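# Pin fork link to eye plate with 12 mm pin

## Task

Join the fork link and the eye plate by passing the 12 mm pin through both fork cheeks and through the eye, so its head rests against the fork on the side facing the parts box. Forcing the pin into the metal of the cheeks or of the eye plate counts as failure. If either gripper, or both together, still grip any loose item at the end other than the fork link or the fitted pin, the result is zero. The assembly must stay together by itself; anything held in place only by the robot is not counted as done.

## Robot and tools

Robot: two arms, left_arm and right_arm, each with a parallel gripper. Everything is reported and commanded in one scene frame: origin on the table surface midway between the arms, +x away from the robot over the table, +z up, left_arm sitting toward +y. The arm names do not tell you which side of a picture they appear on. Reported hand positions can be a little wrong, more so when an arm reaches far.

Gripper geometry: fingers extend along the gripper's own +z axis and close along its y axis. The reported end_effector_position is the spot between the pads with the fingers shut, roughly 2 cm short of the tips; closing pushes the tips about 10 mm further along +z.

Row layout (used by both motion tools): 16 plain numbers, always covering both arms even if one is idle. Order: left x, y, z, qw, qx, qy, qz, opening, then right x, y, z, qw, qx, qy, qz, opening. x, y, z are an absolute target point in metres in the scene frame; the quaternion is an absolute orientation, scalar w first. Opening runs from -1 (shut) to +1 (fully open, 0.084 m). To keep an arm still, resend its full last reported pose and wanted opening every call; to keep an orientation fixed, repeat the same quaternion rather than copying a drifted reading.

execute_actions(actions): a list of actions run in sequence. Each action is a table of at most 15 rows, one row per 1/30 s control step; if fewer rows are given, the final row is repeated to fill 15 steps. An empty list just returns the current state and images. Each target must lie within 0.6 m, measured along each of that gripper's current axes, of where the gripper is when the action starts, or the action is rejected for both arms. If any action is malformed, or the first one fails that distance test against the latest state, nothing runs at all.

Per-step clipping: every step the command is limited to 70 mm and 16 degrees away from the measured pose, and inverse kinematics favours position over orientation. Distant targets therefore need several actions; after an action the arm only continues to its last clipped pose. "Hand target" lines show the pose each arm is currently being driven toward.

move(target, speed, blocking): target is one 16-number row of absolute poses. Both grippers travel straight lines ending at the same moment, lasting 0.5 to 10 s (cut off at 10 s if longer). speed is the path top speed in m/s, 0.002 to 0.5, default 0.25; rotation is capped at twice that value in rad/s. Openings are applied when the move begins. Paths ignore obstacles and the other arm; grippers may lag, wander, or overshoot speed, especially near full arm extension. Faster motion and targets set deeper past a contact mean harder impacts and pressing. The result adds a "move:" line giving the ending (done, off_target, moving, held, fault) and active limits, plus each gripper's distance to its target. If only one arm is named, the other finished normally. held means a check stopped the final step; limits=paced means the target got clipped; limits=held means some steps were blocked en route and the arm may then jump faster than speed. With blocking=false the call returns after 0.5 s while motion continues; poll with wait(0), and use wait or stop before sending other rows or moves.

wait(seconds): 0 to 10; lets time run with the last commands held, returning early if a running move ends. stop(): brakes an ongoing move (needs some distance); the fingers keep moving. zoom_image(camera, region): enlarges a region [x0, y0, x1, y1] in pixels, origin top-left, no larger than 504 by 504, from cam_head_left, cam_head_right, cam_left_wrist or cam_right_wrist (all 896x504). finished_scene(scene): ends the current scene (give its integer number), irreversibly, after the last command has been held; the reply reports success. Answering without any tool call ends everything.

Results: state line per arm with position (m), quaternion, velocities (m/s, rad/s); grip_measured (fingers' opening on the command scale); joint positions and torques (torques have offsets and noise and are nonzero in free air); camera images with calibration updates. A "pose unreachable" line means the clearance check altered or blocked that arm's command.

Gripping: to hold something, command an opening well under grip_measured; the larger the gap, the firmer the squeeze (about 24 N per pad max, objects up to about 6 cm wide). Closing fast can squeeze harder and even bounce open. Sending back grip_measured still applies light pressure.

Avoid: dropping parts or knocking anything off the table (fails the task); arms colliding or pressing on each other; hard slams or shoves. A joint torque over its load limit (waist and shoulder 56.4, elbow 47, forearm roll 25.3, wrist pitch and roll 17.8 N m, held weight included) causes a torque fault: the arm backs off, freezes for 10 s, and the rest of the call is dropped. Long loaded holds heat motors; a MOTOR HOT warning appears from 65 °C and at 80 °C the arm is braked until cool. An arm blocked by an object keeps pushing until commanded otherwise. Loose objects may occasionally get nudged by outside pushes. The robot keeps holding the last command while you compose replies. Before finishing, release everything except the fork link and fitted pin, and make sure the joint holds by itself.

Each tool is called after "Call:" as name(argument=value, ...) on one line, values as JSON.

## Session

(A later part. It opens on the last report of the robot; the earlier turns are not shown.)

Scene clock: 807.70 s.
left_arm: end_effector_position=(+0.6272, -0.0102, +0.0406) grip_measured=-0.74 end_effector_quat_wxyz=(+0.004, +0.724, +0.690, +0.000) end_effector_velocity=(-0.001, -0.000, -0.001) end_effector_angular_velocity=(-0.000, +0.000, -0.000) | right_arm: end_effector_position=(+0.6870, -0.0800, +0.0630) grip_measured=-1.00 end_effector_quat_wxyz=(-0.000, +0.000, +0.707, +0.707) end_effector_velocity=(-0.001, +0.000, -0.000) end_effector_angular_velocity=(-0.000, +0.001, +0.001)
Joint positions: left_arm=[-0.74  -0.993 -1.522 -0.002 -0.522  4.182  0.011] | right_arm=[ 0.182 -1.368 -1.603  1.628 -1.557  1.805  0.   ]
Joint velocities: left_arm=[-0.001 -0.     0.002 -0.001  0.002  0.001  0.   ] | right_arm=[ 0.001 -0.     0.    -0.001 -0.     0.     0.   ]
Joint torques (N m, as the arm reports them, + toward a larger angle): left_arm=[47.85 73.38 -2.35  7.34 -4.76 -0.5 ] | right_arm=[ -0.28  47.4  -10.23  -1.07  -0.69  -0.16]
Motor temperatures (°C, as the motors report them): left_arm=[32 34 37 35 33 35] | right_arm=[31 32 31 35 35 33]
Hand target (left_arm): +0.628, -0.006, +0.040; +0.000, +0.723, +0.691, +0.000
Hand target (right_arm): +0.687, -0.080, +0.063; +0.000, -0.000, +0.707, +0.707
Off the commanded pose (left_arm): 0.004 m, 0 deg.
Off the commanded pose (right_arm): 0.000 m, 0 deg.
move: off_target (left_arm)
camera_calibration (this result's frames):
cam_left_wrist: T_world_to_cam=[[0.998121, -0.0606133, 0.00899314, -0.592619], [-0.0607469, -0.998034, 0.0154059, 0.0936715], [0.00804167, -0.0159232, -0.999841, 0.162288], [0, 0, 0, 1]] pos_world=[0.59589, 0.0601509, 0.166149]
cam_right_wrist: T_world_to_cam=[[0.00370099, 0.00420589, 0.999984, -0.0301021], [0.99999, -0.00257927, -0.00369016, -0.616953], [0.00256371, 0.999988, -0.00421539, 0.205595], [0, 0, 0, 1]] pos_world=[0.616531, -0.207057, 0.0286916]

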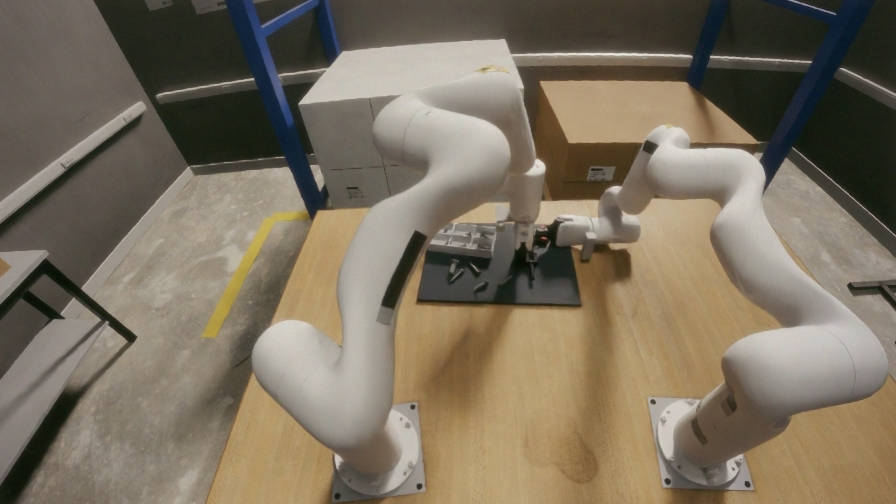

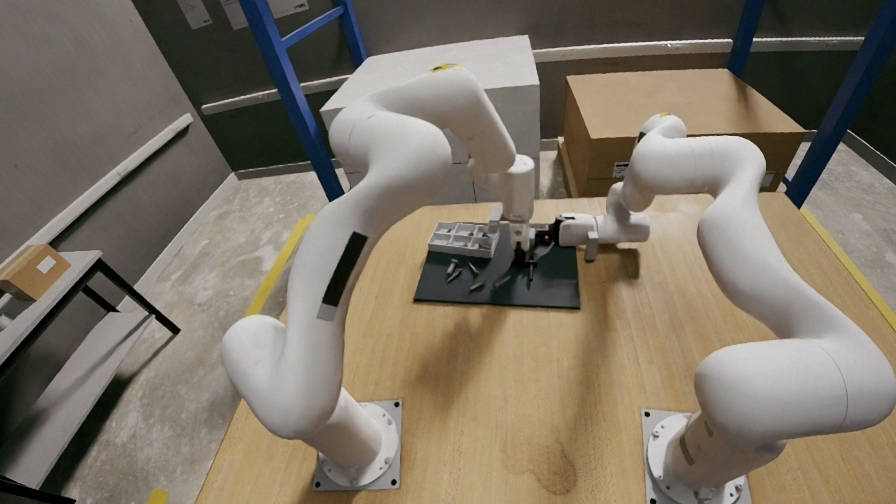

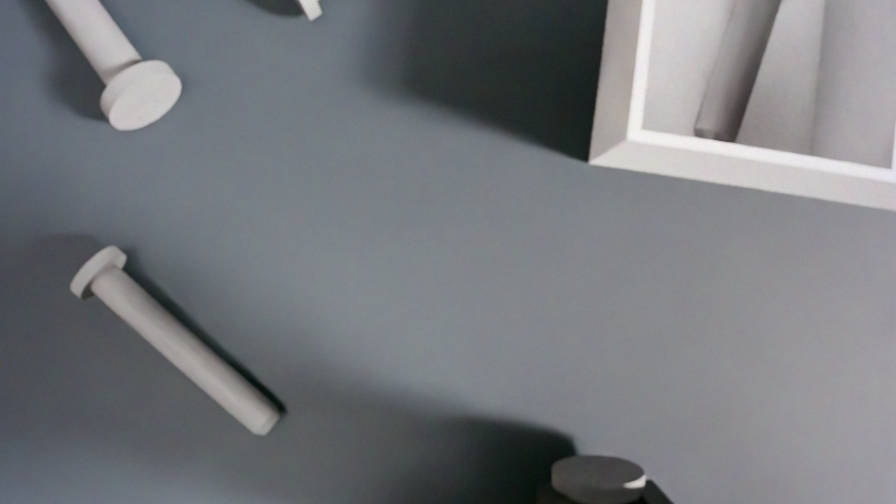

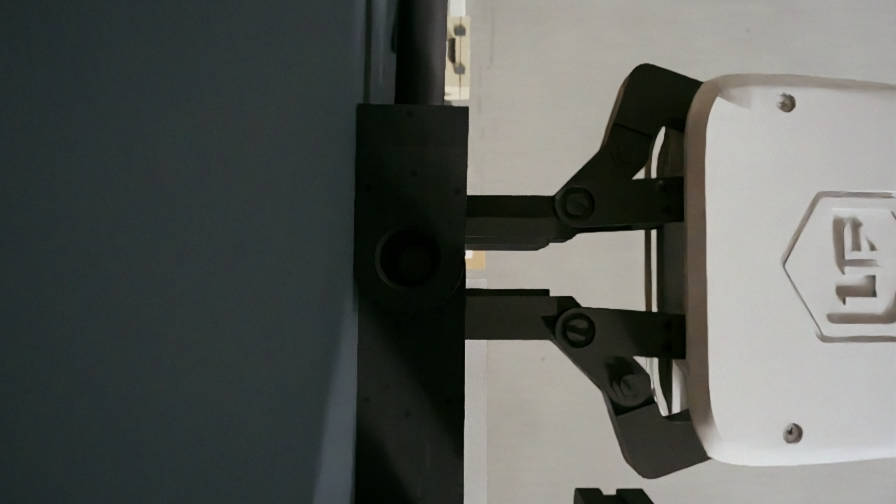

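Call:
move(target=[0.6275,-0.0125,0.0405,0,0.723,0.691,0,-1,0.687,-0.08,0.063,0,0,0.707,0.707,-1], speed=0.005)

Call:
move(target=[0.6275,-0.0125,0.0405,0,0.723,0.691,0,-0.2,0.687,-0.08,0.063,0,0,0.707,0.707,-1])

Call:
move(target=[0.6275,-0.0125,0.09,0,0.723,0.691,0,-0.2,0.687,-0.08,0.063,0,0,0.707,0.707,-1], speed=0.05)

Call:
move(target=[0.626,-0.06,0.11,0,0.707,0.707,0,-0.2,0.687,-0.14,0.063,0,0,0.707,0.707,-1], speed=0.1)

Call:
zoom_image(camera="cam_left_wrist", region=[400,200,760,504])

Scene clock: 812.63 s.
left_arm: end_effector_position=(+0.6272, -0.0115, +0.0403) grip_measured=-0.74 end_effector_quat_wxyz=(-0.001, +0.723, +0.691, -0.000) end_effector_velocity=(+0.000, -0.000, -0.001) end_effector_angular_velocity=(+0.001, +0.001, +0.002) | right_arm: end_effector_position=(+0.6870, -0.0800, +0.0630) grip_measured=-1.00 end_effector_quat_wxyz=(-0.000, +0.000, +0.707, +0.707) end_effector_velocity=(+0.001, -0.000, +0.000) end_effector_angular_velocity=(+0.000, -0.001, -0.001)
Joint positions: left_arm=[-0.743 -0.999 -1.534  0.    -0.537  4.174  0.011] | right_arm=[ 0.182 -1.368 -1.603  1.628 -1.557  1.805  0.   ]
Joint velocities: left_arm=[-0.    -0.003 -0.003  0.001 -0.002 -0.002 -0.   ] | right_arm=[-0.001  0.    -0.001  0.     0.     0.     0.   ]
Joint torques (N m, as the arm reports them, + toward a larger angle): left_arm=[ 9.63 68.89 -7.91  0.62 -0.58 -0.29] | right_arm=[ -2.31  46.35 -11.65  -1.73  -0.77  -0.42]
Motor temperatures (°C, as the motors report them): left_arm=[32 34 37 35 33 35] | right_arm=[31 32 31 35 35 33]
Hand target (left_arm): +0.628, -0.013, +0.041; -0.000, +0.723, +0.691, +0.000
Hand target (right_arm): +0.687, -0.080, +0.063; -0.000, -0.000, +0.707, +0.707
Off the commanded pose (left_arm): 0.001 m, 0 deg.
Off the commanded pose (right_arm): 0.000 m, 0 deg.
move: done
camera_calibration (this result's frames):
cam_left_wrist: T_world_to_cam=[[0.998374, -0.0569845, 0.00151134, -0.592482], [-0.0569964, -0.998328, 0.00960365, 0.0901982], [0.000961551, -0.00967418, -0.999953, 0.166444], [0, 0, 0, 1]] pos_world=[0.5965, 0.0578953, 0.166465]
cam_right_wrist: T_world_to_cam=[[0.003701, 0.00420584, 0.999984, -0.0301021], [0.99999, -0.00257932, -0.00369018, -0.616953], [0.00256376, 0.999988, -0.00421534, 0.205595], [0, 0, 0, 1]] pos_world=[0.616531, -0.207057, 0.0286916]

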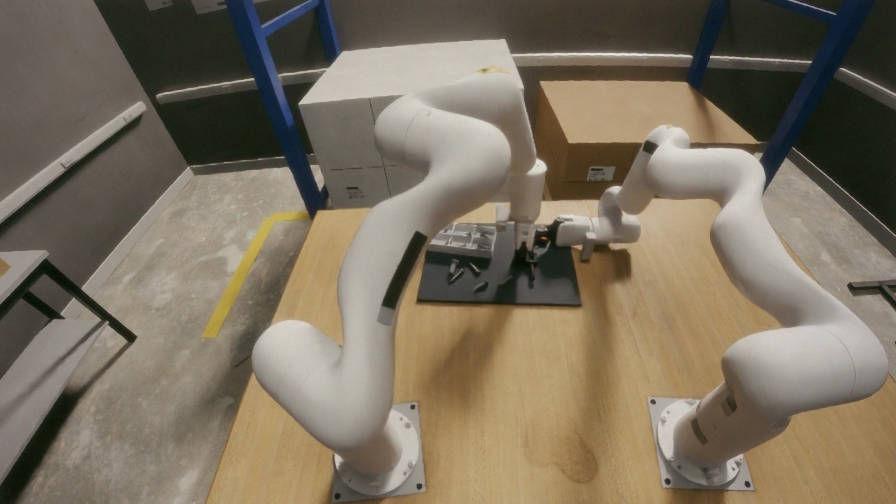

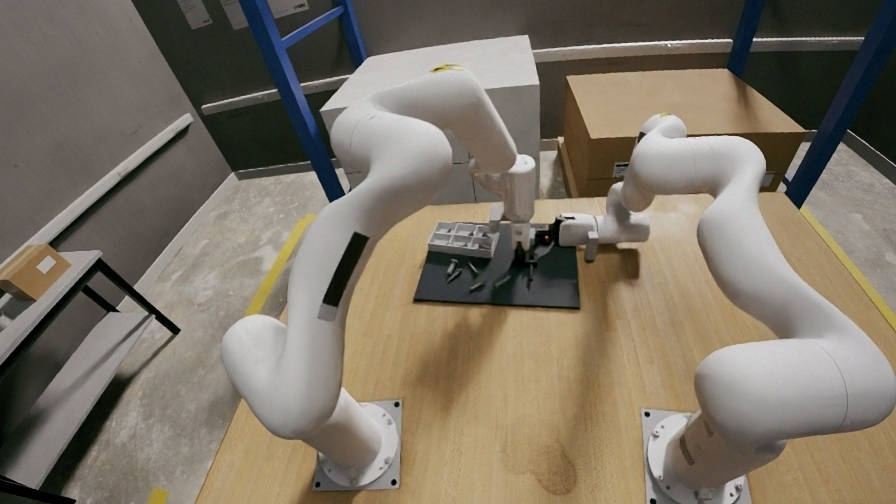

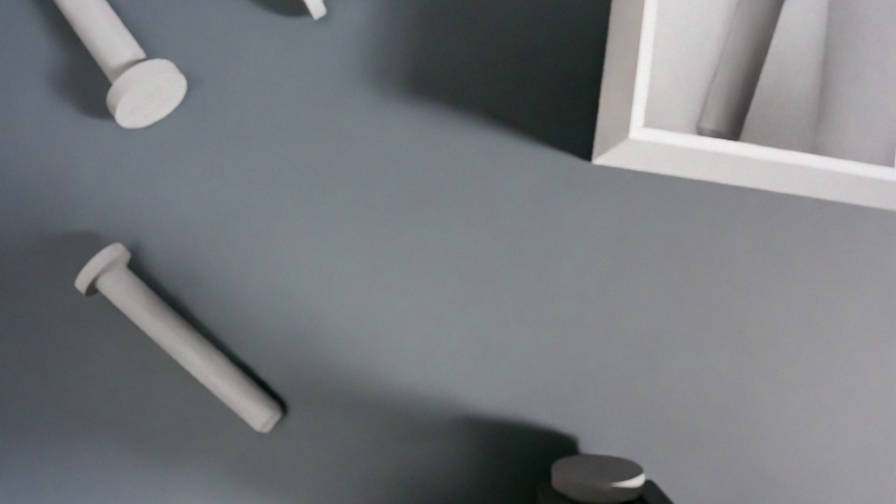

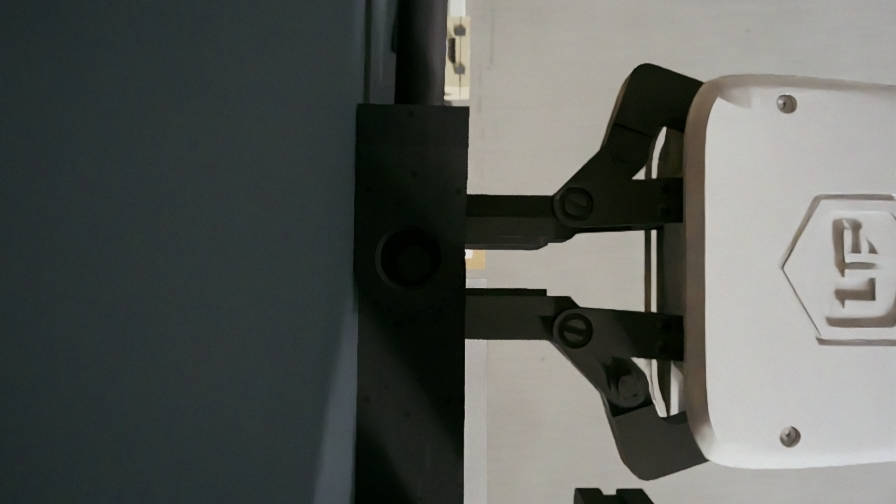

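Scene clock: 813.33 s.
left_arm: end_effector_position=(+0.6274, -0.0124, +0.0404) grip_measured=-0.21 end_effector_quat_wxyz=(-0.000, +0.723, +0.691, -0.000) end_effector_velocity=(+0.001, -0.001, +0.001) end_effector_angular_velocity=(-0.002, -0.003, +0.000) | right_arm: end_effector_position=(+0.6870, -0.0800, +0.0630) grip_measured=-1.00 end_effector_quat_wxyz=(-0.000, -0.000, +0.707, +0.707) end_effector_velocity=(+0.000, -0.001, -0.000) end_effector_angular_velocity=(+0.000, +0.001, -0.003)
Joint positions: left_arm=[-0.743 -1.    -1.535  0.    -0.535  4.174  0.035] | right_arm=[ 0.182 -1.368 -1.603  1.628 -1.557  1.805  0.   ]
Joint velocities: left_arm=[-0.001  0.001 -0.001 -0.001  0.002 -0.     0.   ] | right_arm=[-0.001 -0.001  0.001  0.001 -0.    -0.     0.   ]
Joint torques (N m, as the arm reports them, + toward a larger angle): left_arm=[  6.33  73.05 -10.32  -0.51   0.47  -0.3 ] | right_arm=[ -0.45  45.06 -11.21  -1.11  -0.89  -0.07]
Motor temperatures (°C, as the motors report them): left_arm=[32 34 37 35 33 35] | right_arm=[31 32 31 35 35 33]
Hand target (left_arm): +0.628, -0.012, +0.041; -0.000, +0.723, +0.691, -0.000
Hand target (right_arm): +0.687, -0.080, +0.063; -0.000, -0.000, +0.707, +0.707
Off the commanded pose (left_arm): 0.000 m, 0 deg.
Off the commanded pose (right_arm): 0.000 m, 0 deg.
move: done
camera_calibration (this result's frames):
cam_left_wrist: T_world_to_cam=[[0.99835, -0.0573377, 0.00304311, -0.592816], [-0.0573673, -0.998295, 0.0107401, 0.0895381], [0.00242211, -0.010897, -0.999938, 0.165661], [0, 0, 0, 1]] pos_world=[0.596573, 0.0571999, 0.166493]
cam_right_wrist: T_world_to_cam=[[0.00370073, 0.004206, 0.999984, -0.0301019], [0.99999, -0.00257922, -0.0036899, -0.616953], [0.00256366, 0.999988, -0.0042155, 0.205595], [0, 0, 0, 1]] pos_world=[0.616531, -0.207057, 0.0286916]

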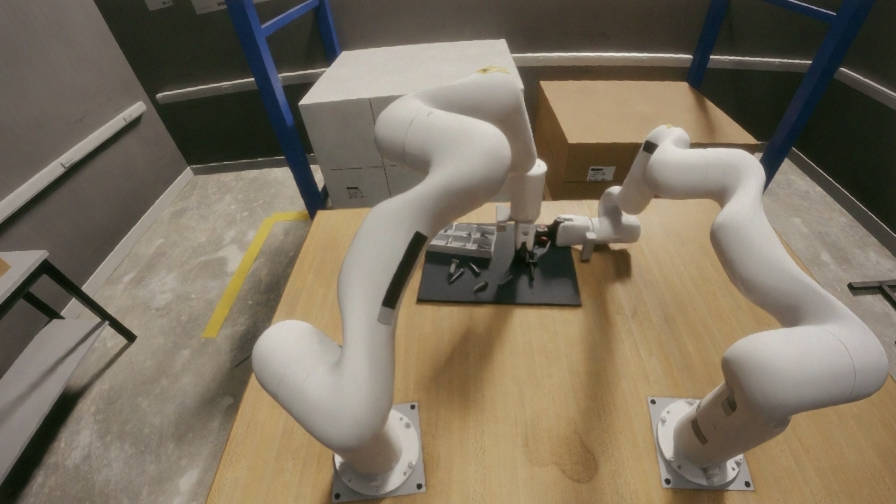

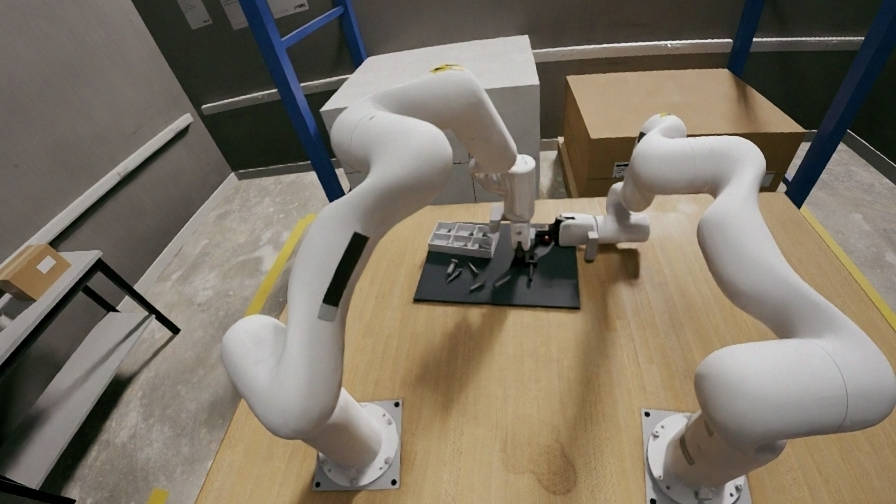

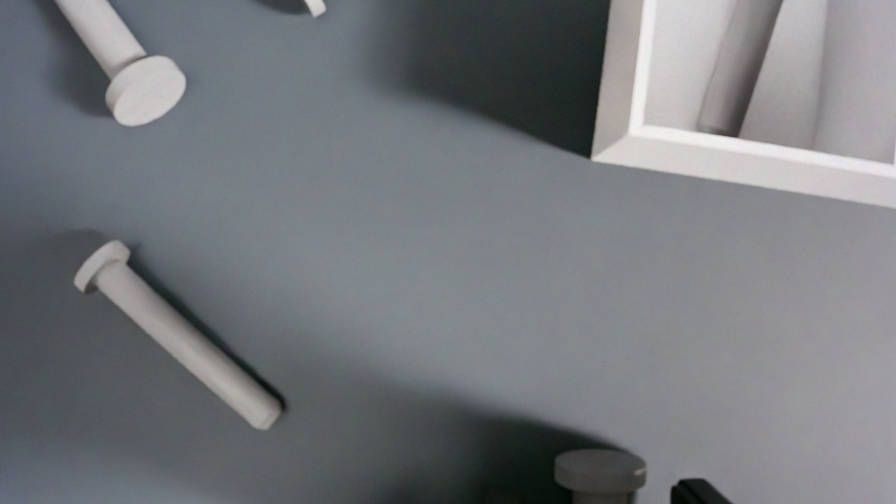

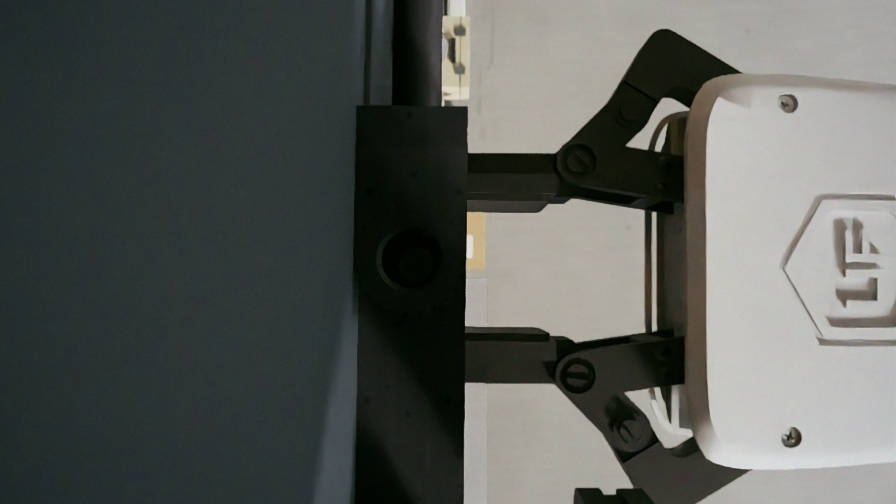

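Scene clock: 814.70 s.
left_arm: end_effector_position=(+0.6274, -0.0124, +0.0897) grip_measured=-0.22 end_effector_quat_wxyz=(-0.000, +0.723, +0.691, -0.000) end_effector_velocity=(-0.001, -0.001, +0.001) end_effector_angular_velocity=(+0.001, +0.001, -0.002) | right_arm: end_effector_position=(+0.6870, -0.0800, +0.0630) grip_measured=-1.00 end_effector_quat_wxyz=(-0.000, -0.000, +0.707, +0.707) end_effector_velocity=(+0.001, +0.000, +0.000) end_effector_angular_velocity=(+0.000, -0.001, -0.001)
Joint positions: left_arm=[-0.743 -0.918 -1.518 -0.    -0.601  4.174  0.035] | right_arm=[ 0.182 -1.368 -1.603  1.628 -1.557  1.805  0.   ]
Joint velocities: left_arm=[-0.002  0.002  0.     0.    -0.003 -0.    -0.   ] | right_arm=[ 0.    -0.    -0.002  0.001  0.     0.     0.   ]
Joint torques (N m, as the arm reports them, + toward a larger angle): left_arm=[  6.37  71.02 -10.53  -0.64   0.3   -0.28] | right_arm=[ -1.03  48.59 -10.76  -1.22  -0.61  -0.22]
Motor temperatures (°C, as the motors report them): left_arm=[32 34 37 35 33 35] | right_arm=[31 32 31 35 35 33]
Hand target (left_arm): +0.627, -0.012, +0.090; +0.000, +0.723, +0.691, -0.000
Hand target (right_arm): +0.687, -0.080, +0.063; -0.000, -0.000, +0.707, +0.707
Off the commanded pose (left_arm): 0.000 m, 0 deg.
Off the commanded pose (right_arm): 0.000 m, 0 deg.
move: done
camera_calibration (this result's frames):
cam_left_wrist: T_world_to_cam=[[0.998345, -0.0574201, 0.00313956, -0.592916], [-0.0574514, -0.998288, 0.0109715, 0.0889716], [0.00250421, -0.0111337, -0.999935, 0.214864], [0, 0, 0, 1]] pos_world=[0.596508, 0.0571662, 0.215735]
cam_right_wrist: T_world_to_cam=[[0.00370072, 0.00420583, 0.999984, -0.030102], [0.99999, -0.00257921, -0.0036899, -0.616953], [0.00256365, 0.999988, -0.00421533, 0.205595], [0, 0, 0, 1]] pos_world=[0.616531, -0.207057, 0.0286917]

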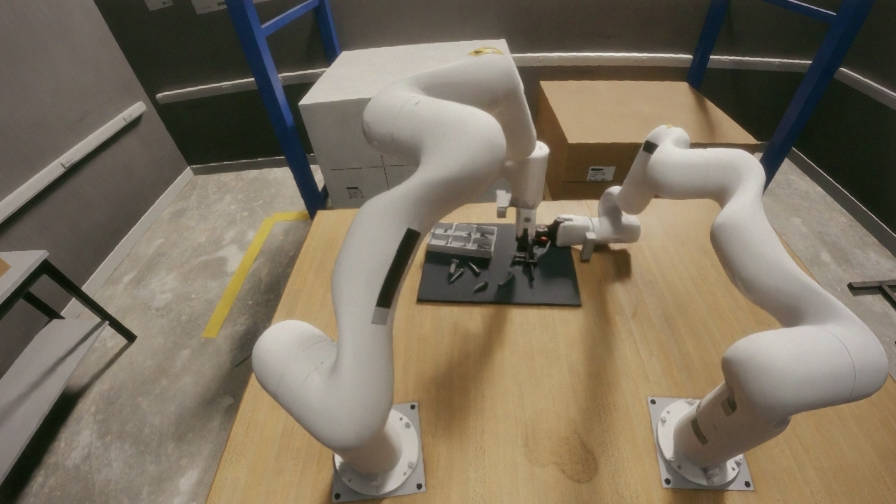

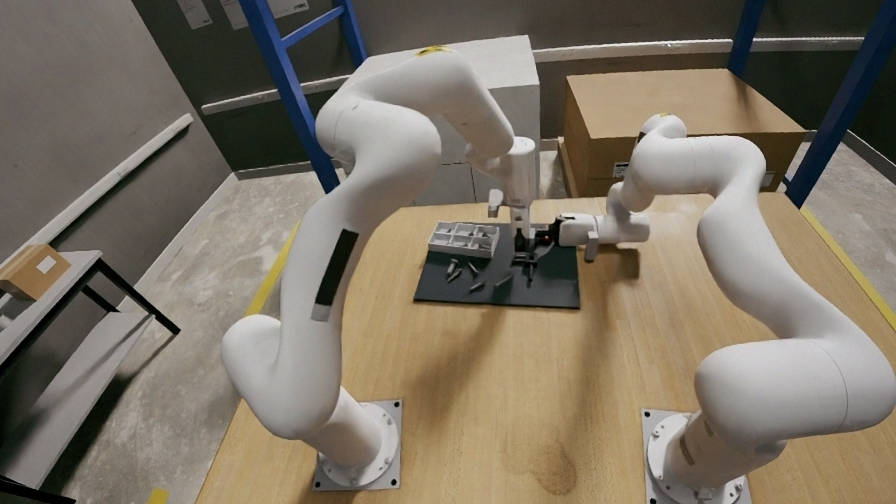

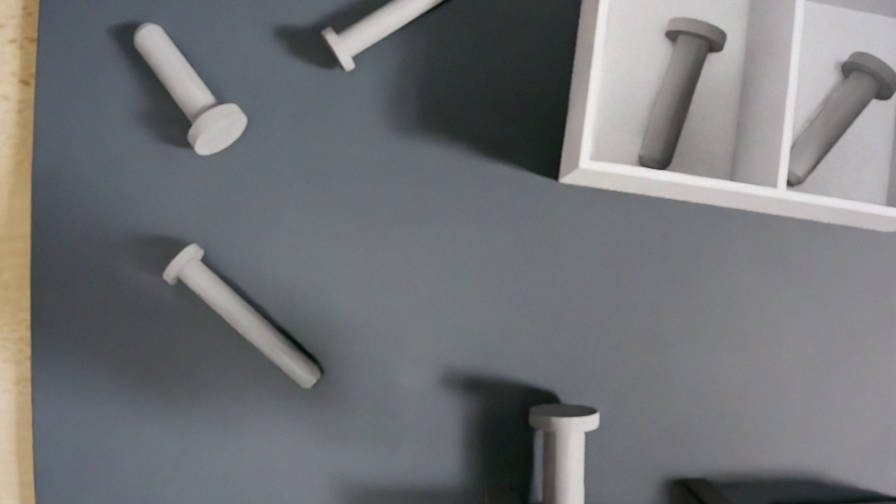

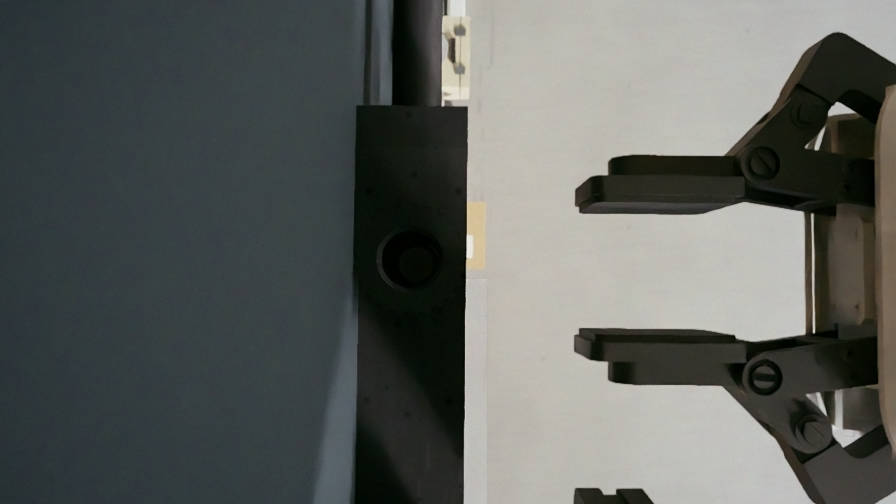

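Scene clock: 815.77 s.
left_arm: end_effector_position=(+0.6261, -0.0598, +0.1099) grip_measured=-0.22 end_effector_quat_wxyz=(-0.000, +0.707, +0.707, -0.000) end_effector_velocity=(-0.000, -0.001, +0.000) end_effector_angular_velocity=(+0.001, +0.001, +0.001) | right_arm: end_effector_position=(+0.6869, -0.1396, +0.0631) grip_measured=-1.00 end_effector_quat_wxyz=(-0.000, -0.000, +0.707, +0.707) end_effector_velocity=(-0.001, -0.002, +0.000) end_effector_angular_velocity=(-0.000, +0.001, -0.000)
Joint positions: left_arm=[-0.801 -0.946 -1.625 -0.    -0.678  4.071  0.035] | right_arm=[ 0.087 -1.367 -1.6    1.535 -1.58   1.804  0.   ]
Joint velocities: left_arm=[-0.002 -0.002 -0.004  0.001 -0.004 -0.003  0.   ] | right_arm=[-0.004  0.001  0.002 -0.004 -0.001  0.     0.   ]
Joint torques (N m, as the arm reports them, + toward a larger angle): left_arm=[  5.43  73.39 -10.99  -0.34   0.31  -0.3 ] | right_arm=[ -2.53  45.7  -10.73  -0.95  -0.77  -0.48]
Motor temperatures (°C, as the motors report them): left_arm=[32 34 37 35 33 35] | right_arm=[31 32 31 35 35 33]
Hand target (left_arm): +0.626, -0.060, +0.110; -0.000, +0.707, +0.707, -0.000
Hand target (right_arm): +0.687, -0.140, +0.063; +0.000, -0.000, +0.707, +0.707
Off the commanded pose (left_arm): 0.000 m, 0 deg.
Off the commanded pose (right_arm): 0.000 m, 0 deg.
move: done
camera_calibration (this result's frames):
cam_left_wrist: T_world_to_cam=[[0.99992, -0.0122442, 0.00313415, -0.592726], [-0.0122781, -0.999864, 0.0110329, 0.0130213], [0.00299863, -0.0110705, -0.999934, 0.234285], [0, 0, 0, 1]] pos_world=[0.592136, 0.00835567, 0.235983]
cam_right_wrist: T_world_to_cam=[[0.00367674, 0.00373564, 0.999986, -0.0300134], [0.99999, -0.00245331, -0.00366759, -0.617037], [0.00243958, 0.99999, -0.00374463, 0.265244], [0, 0, 0, 1]] pos_world=[0.616494, -0.266643, 0.0287431]

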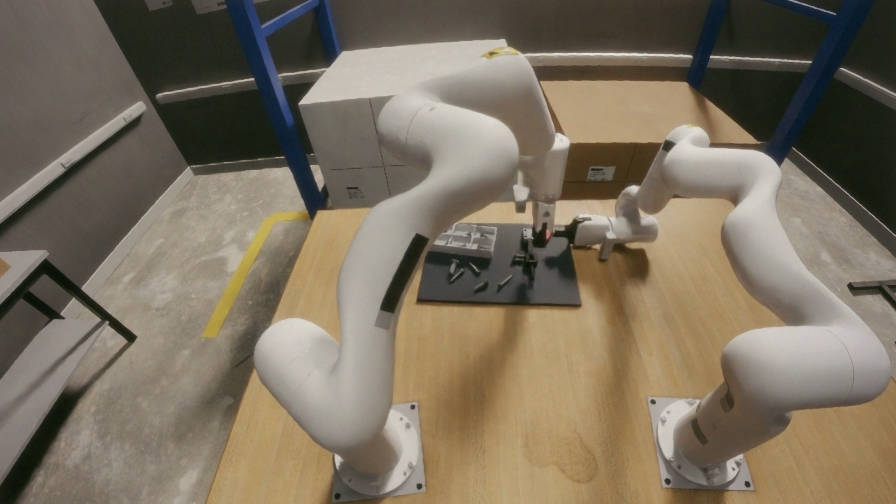

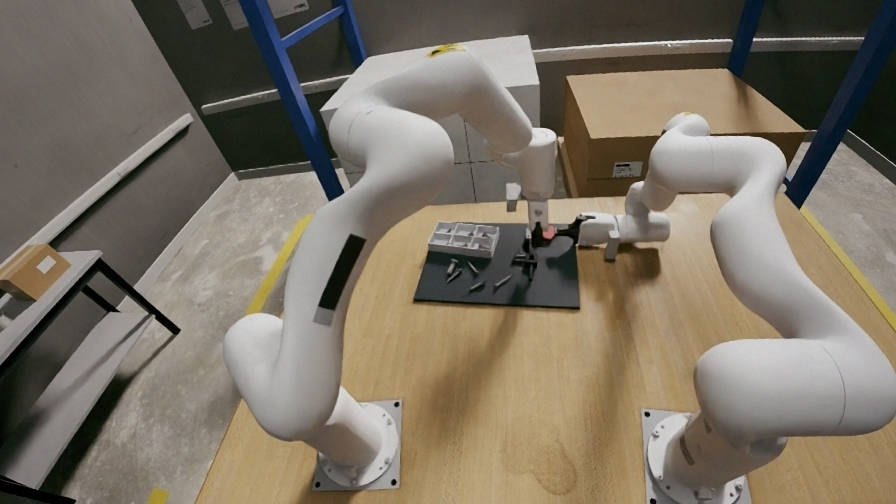

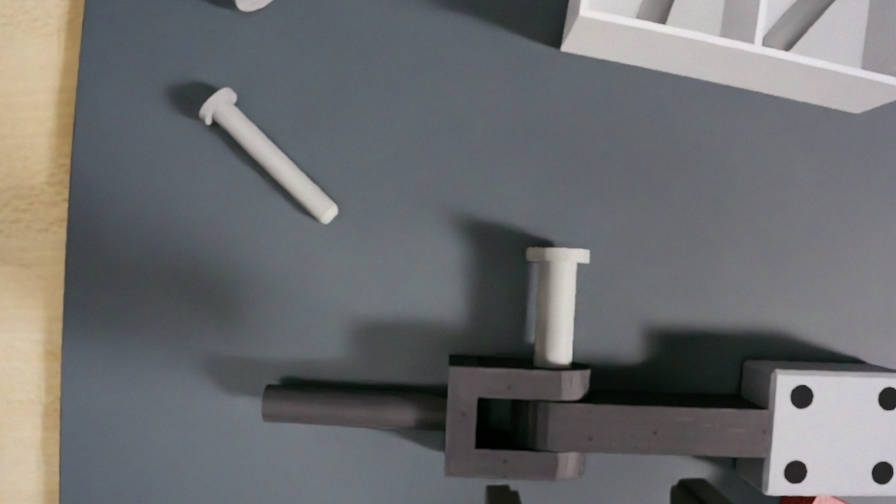

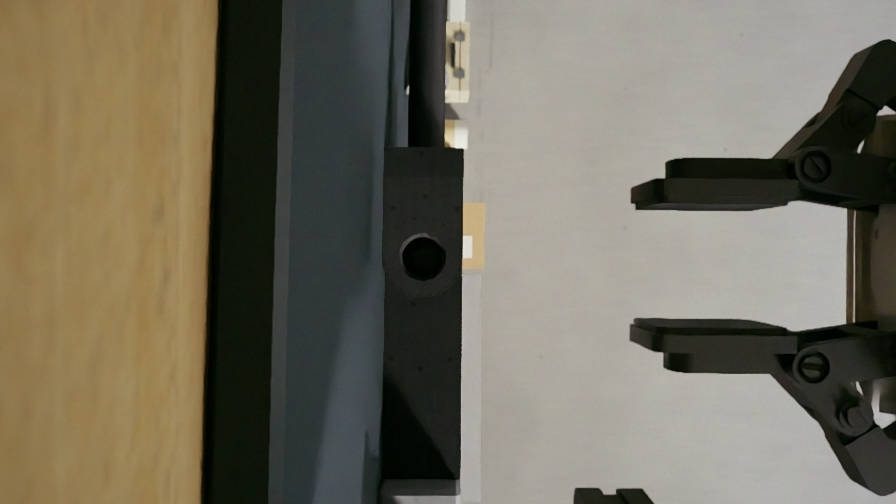

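Region (400, 200, 760, 504) of cam_left_wrist's 896x504 image, scaled by 1.400, with more detail than that image has; it fills the top 426 rows of this view, and the rest is white.

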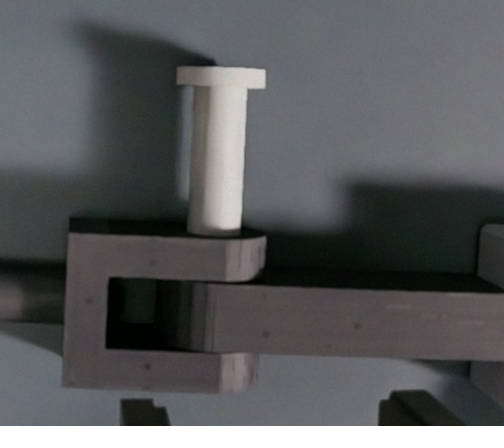

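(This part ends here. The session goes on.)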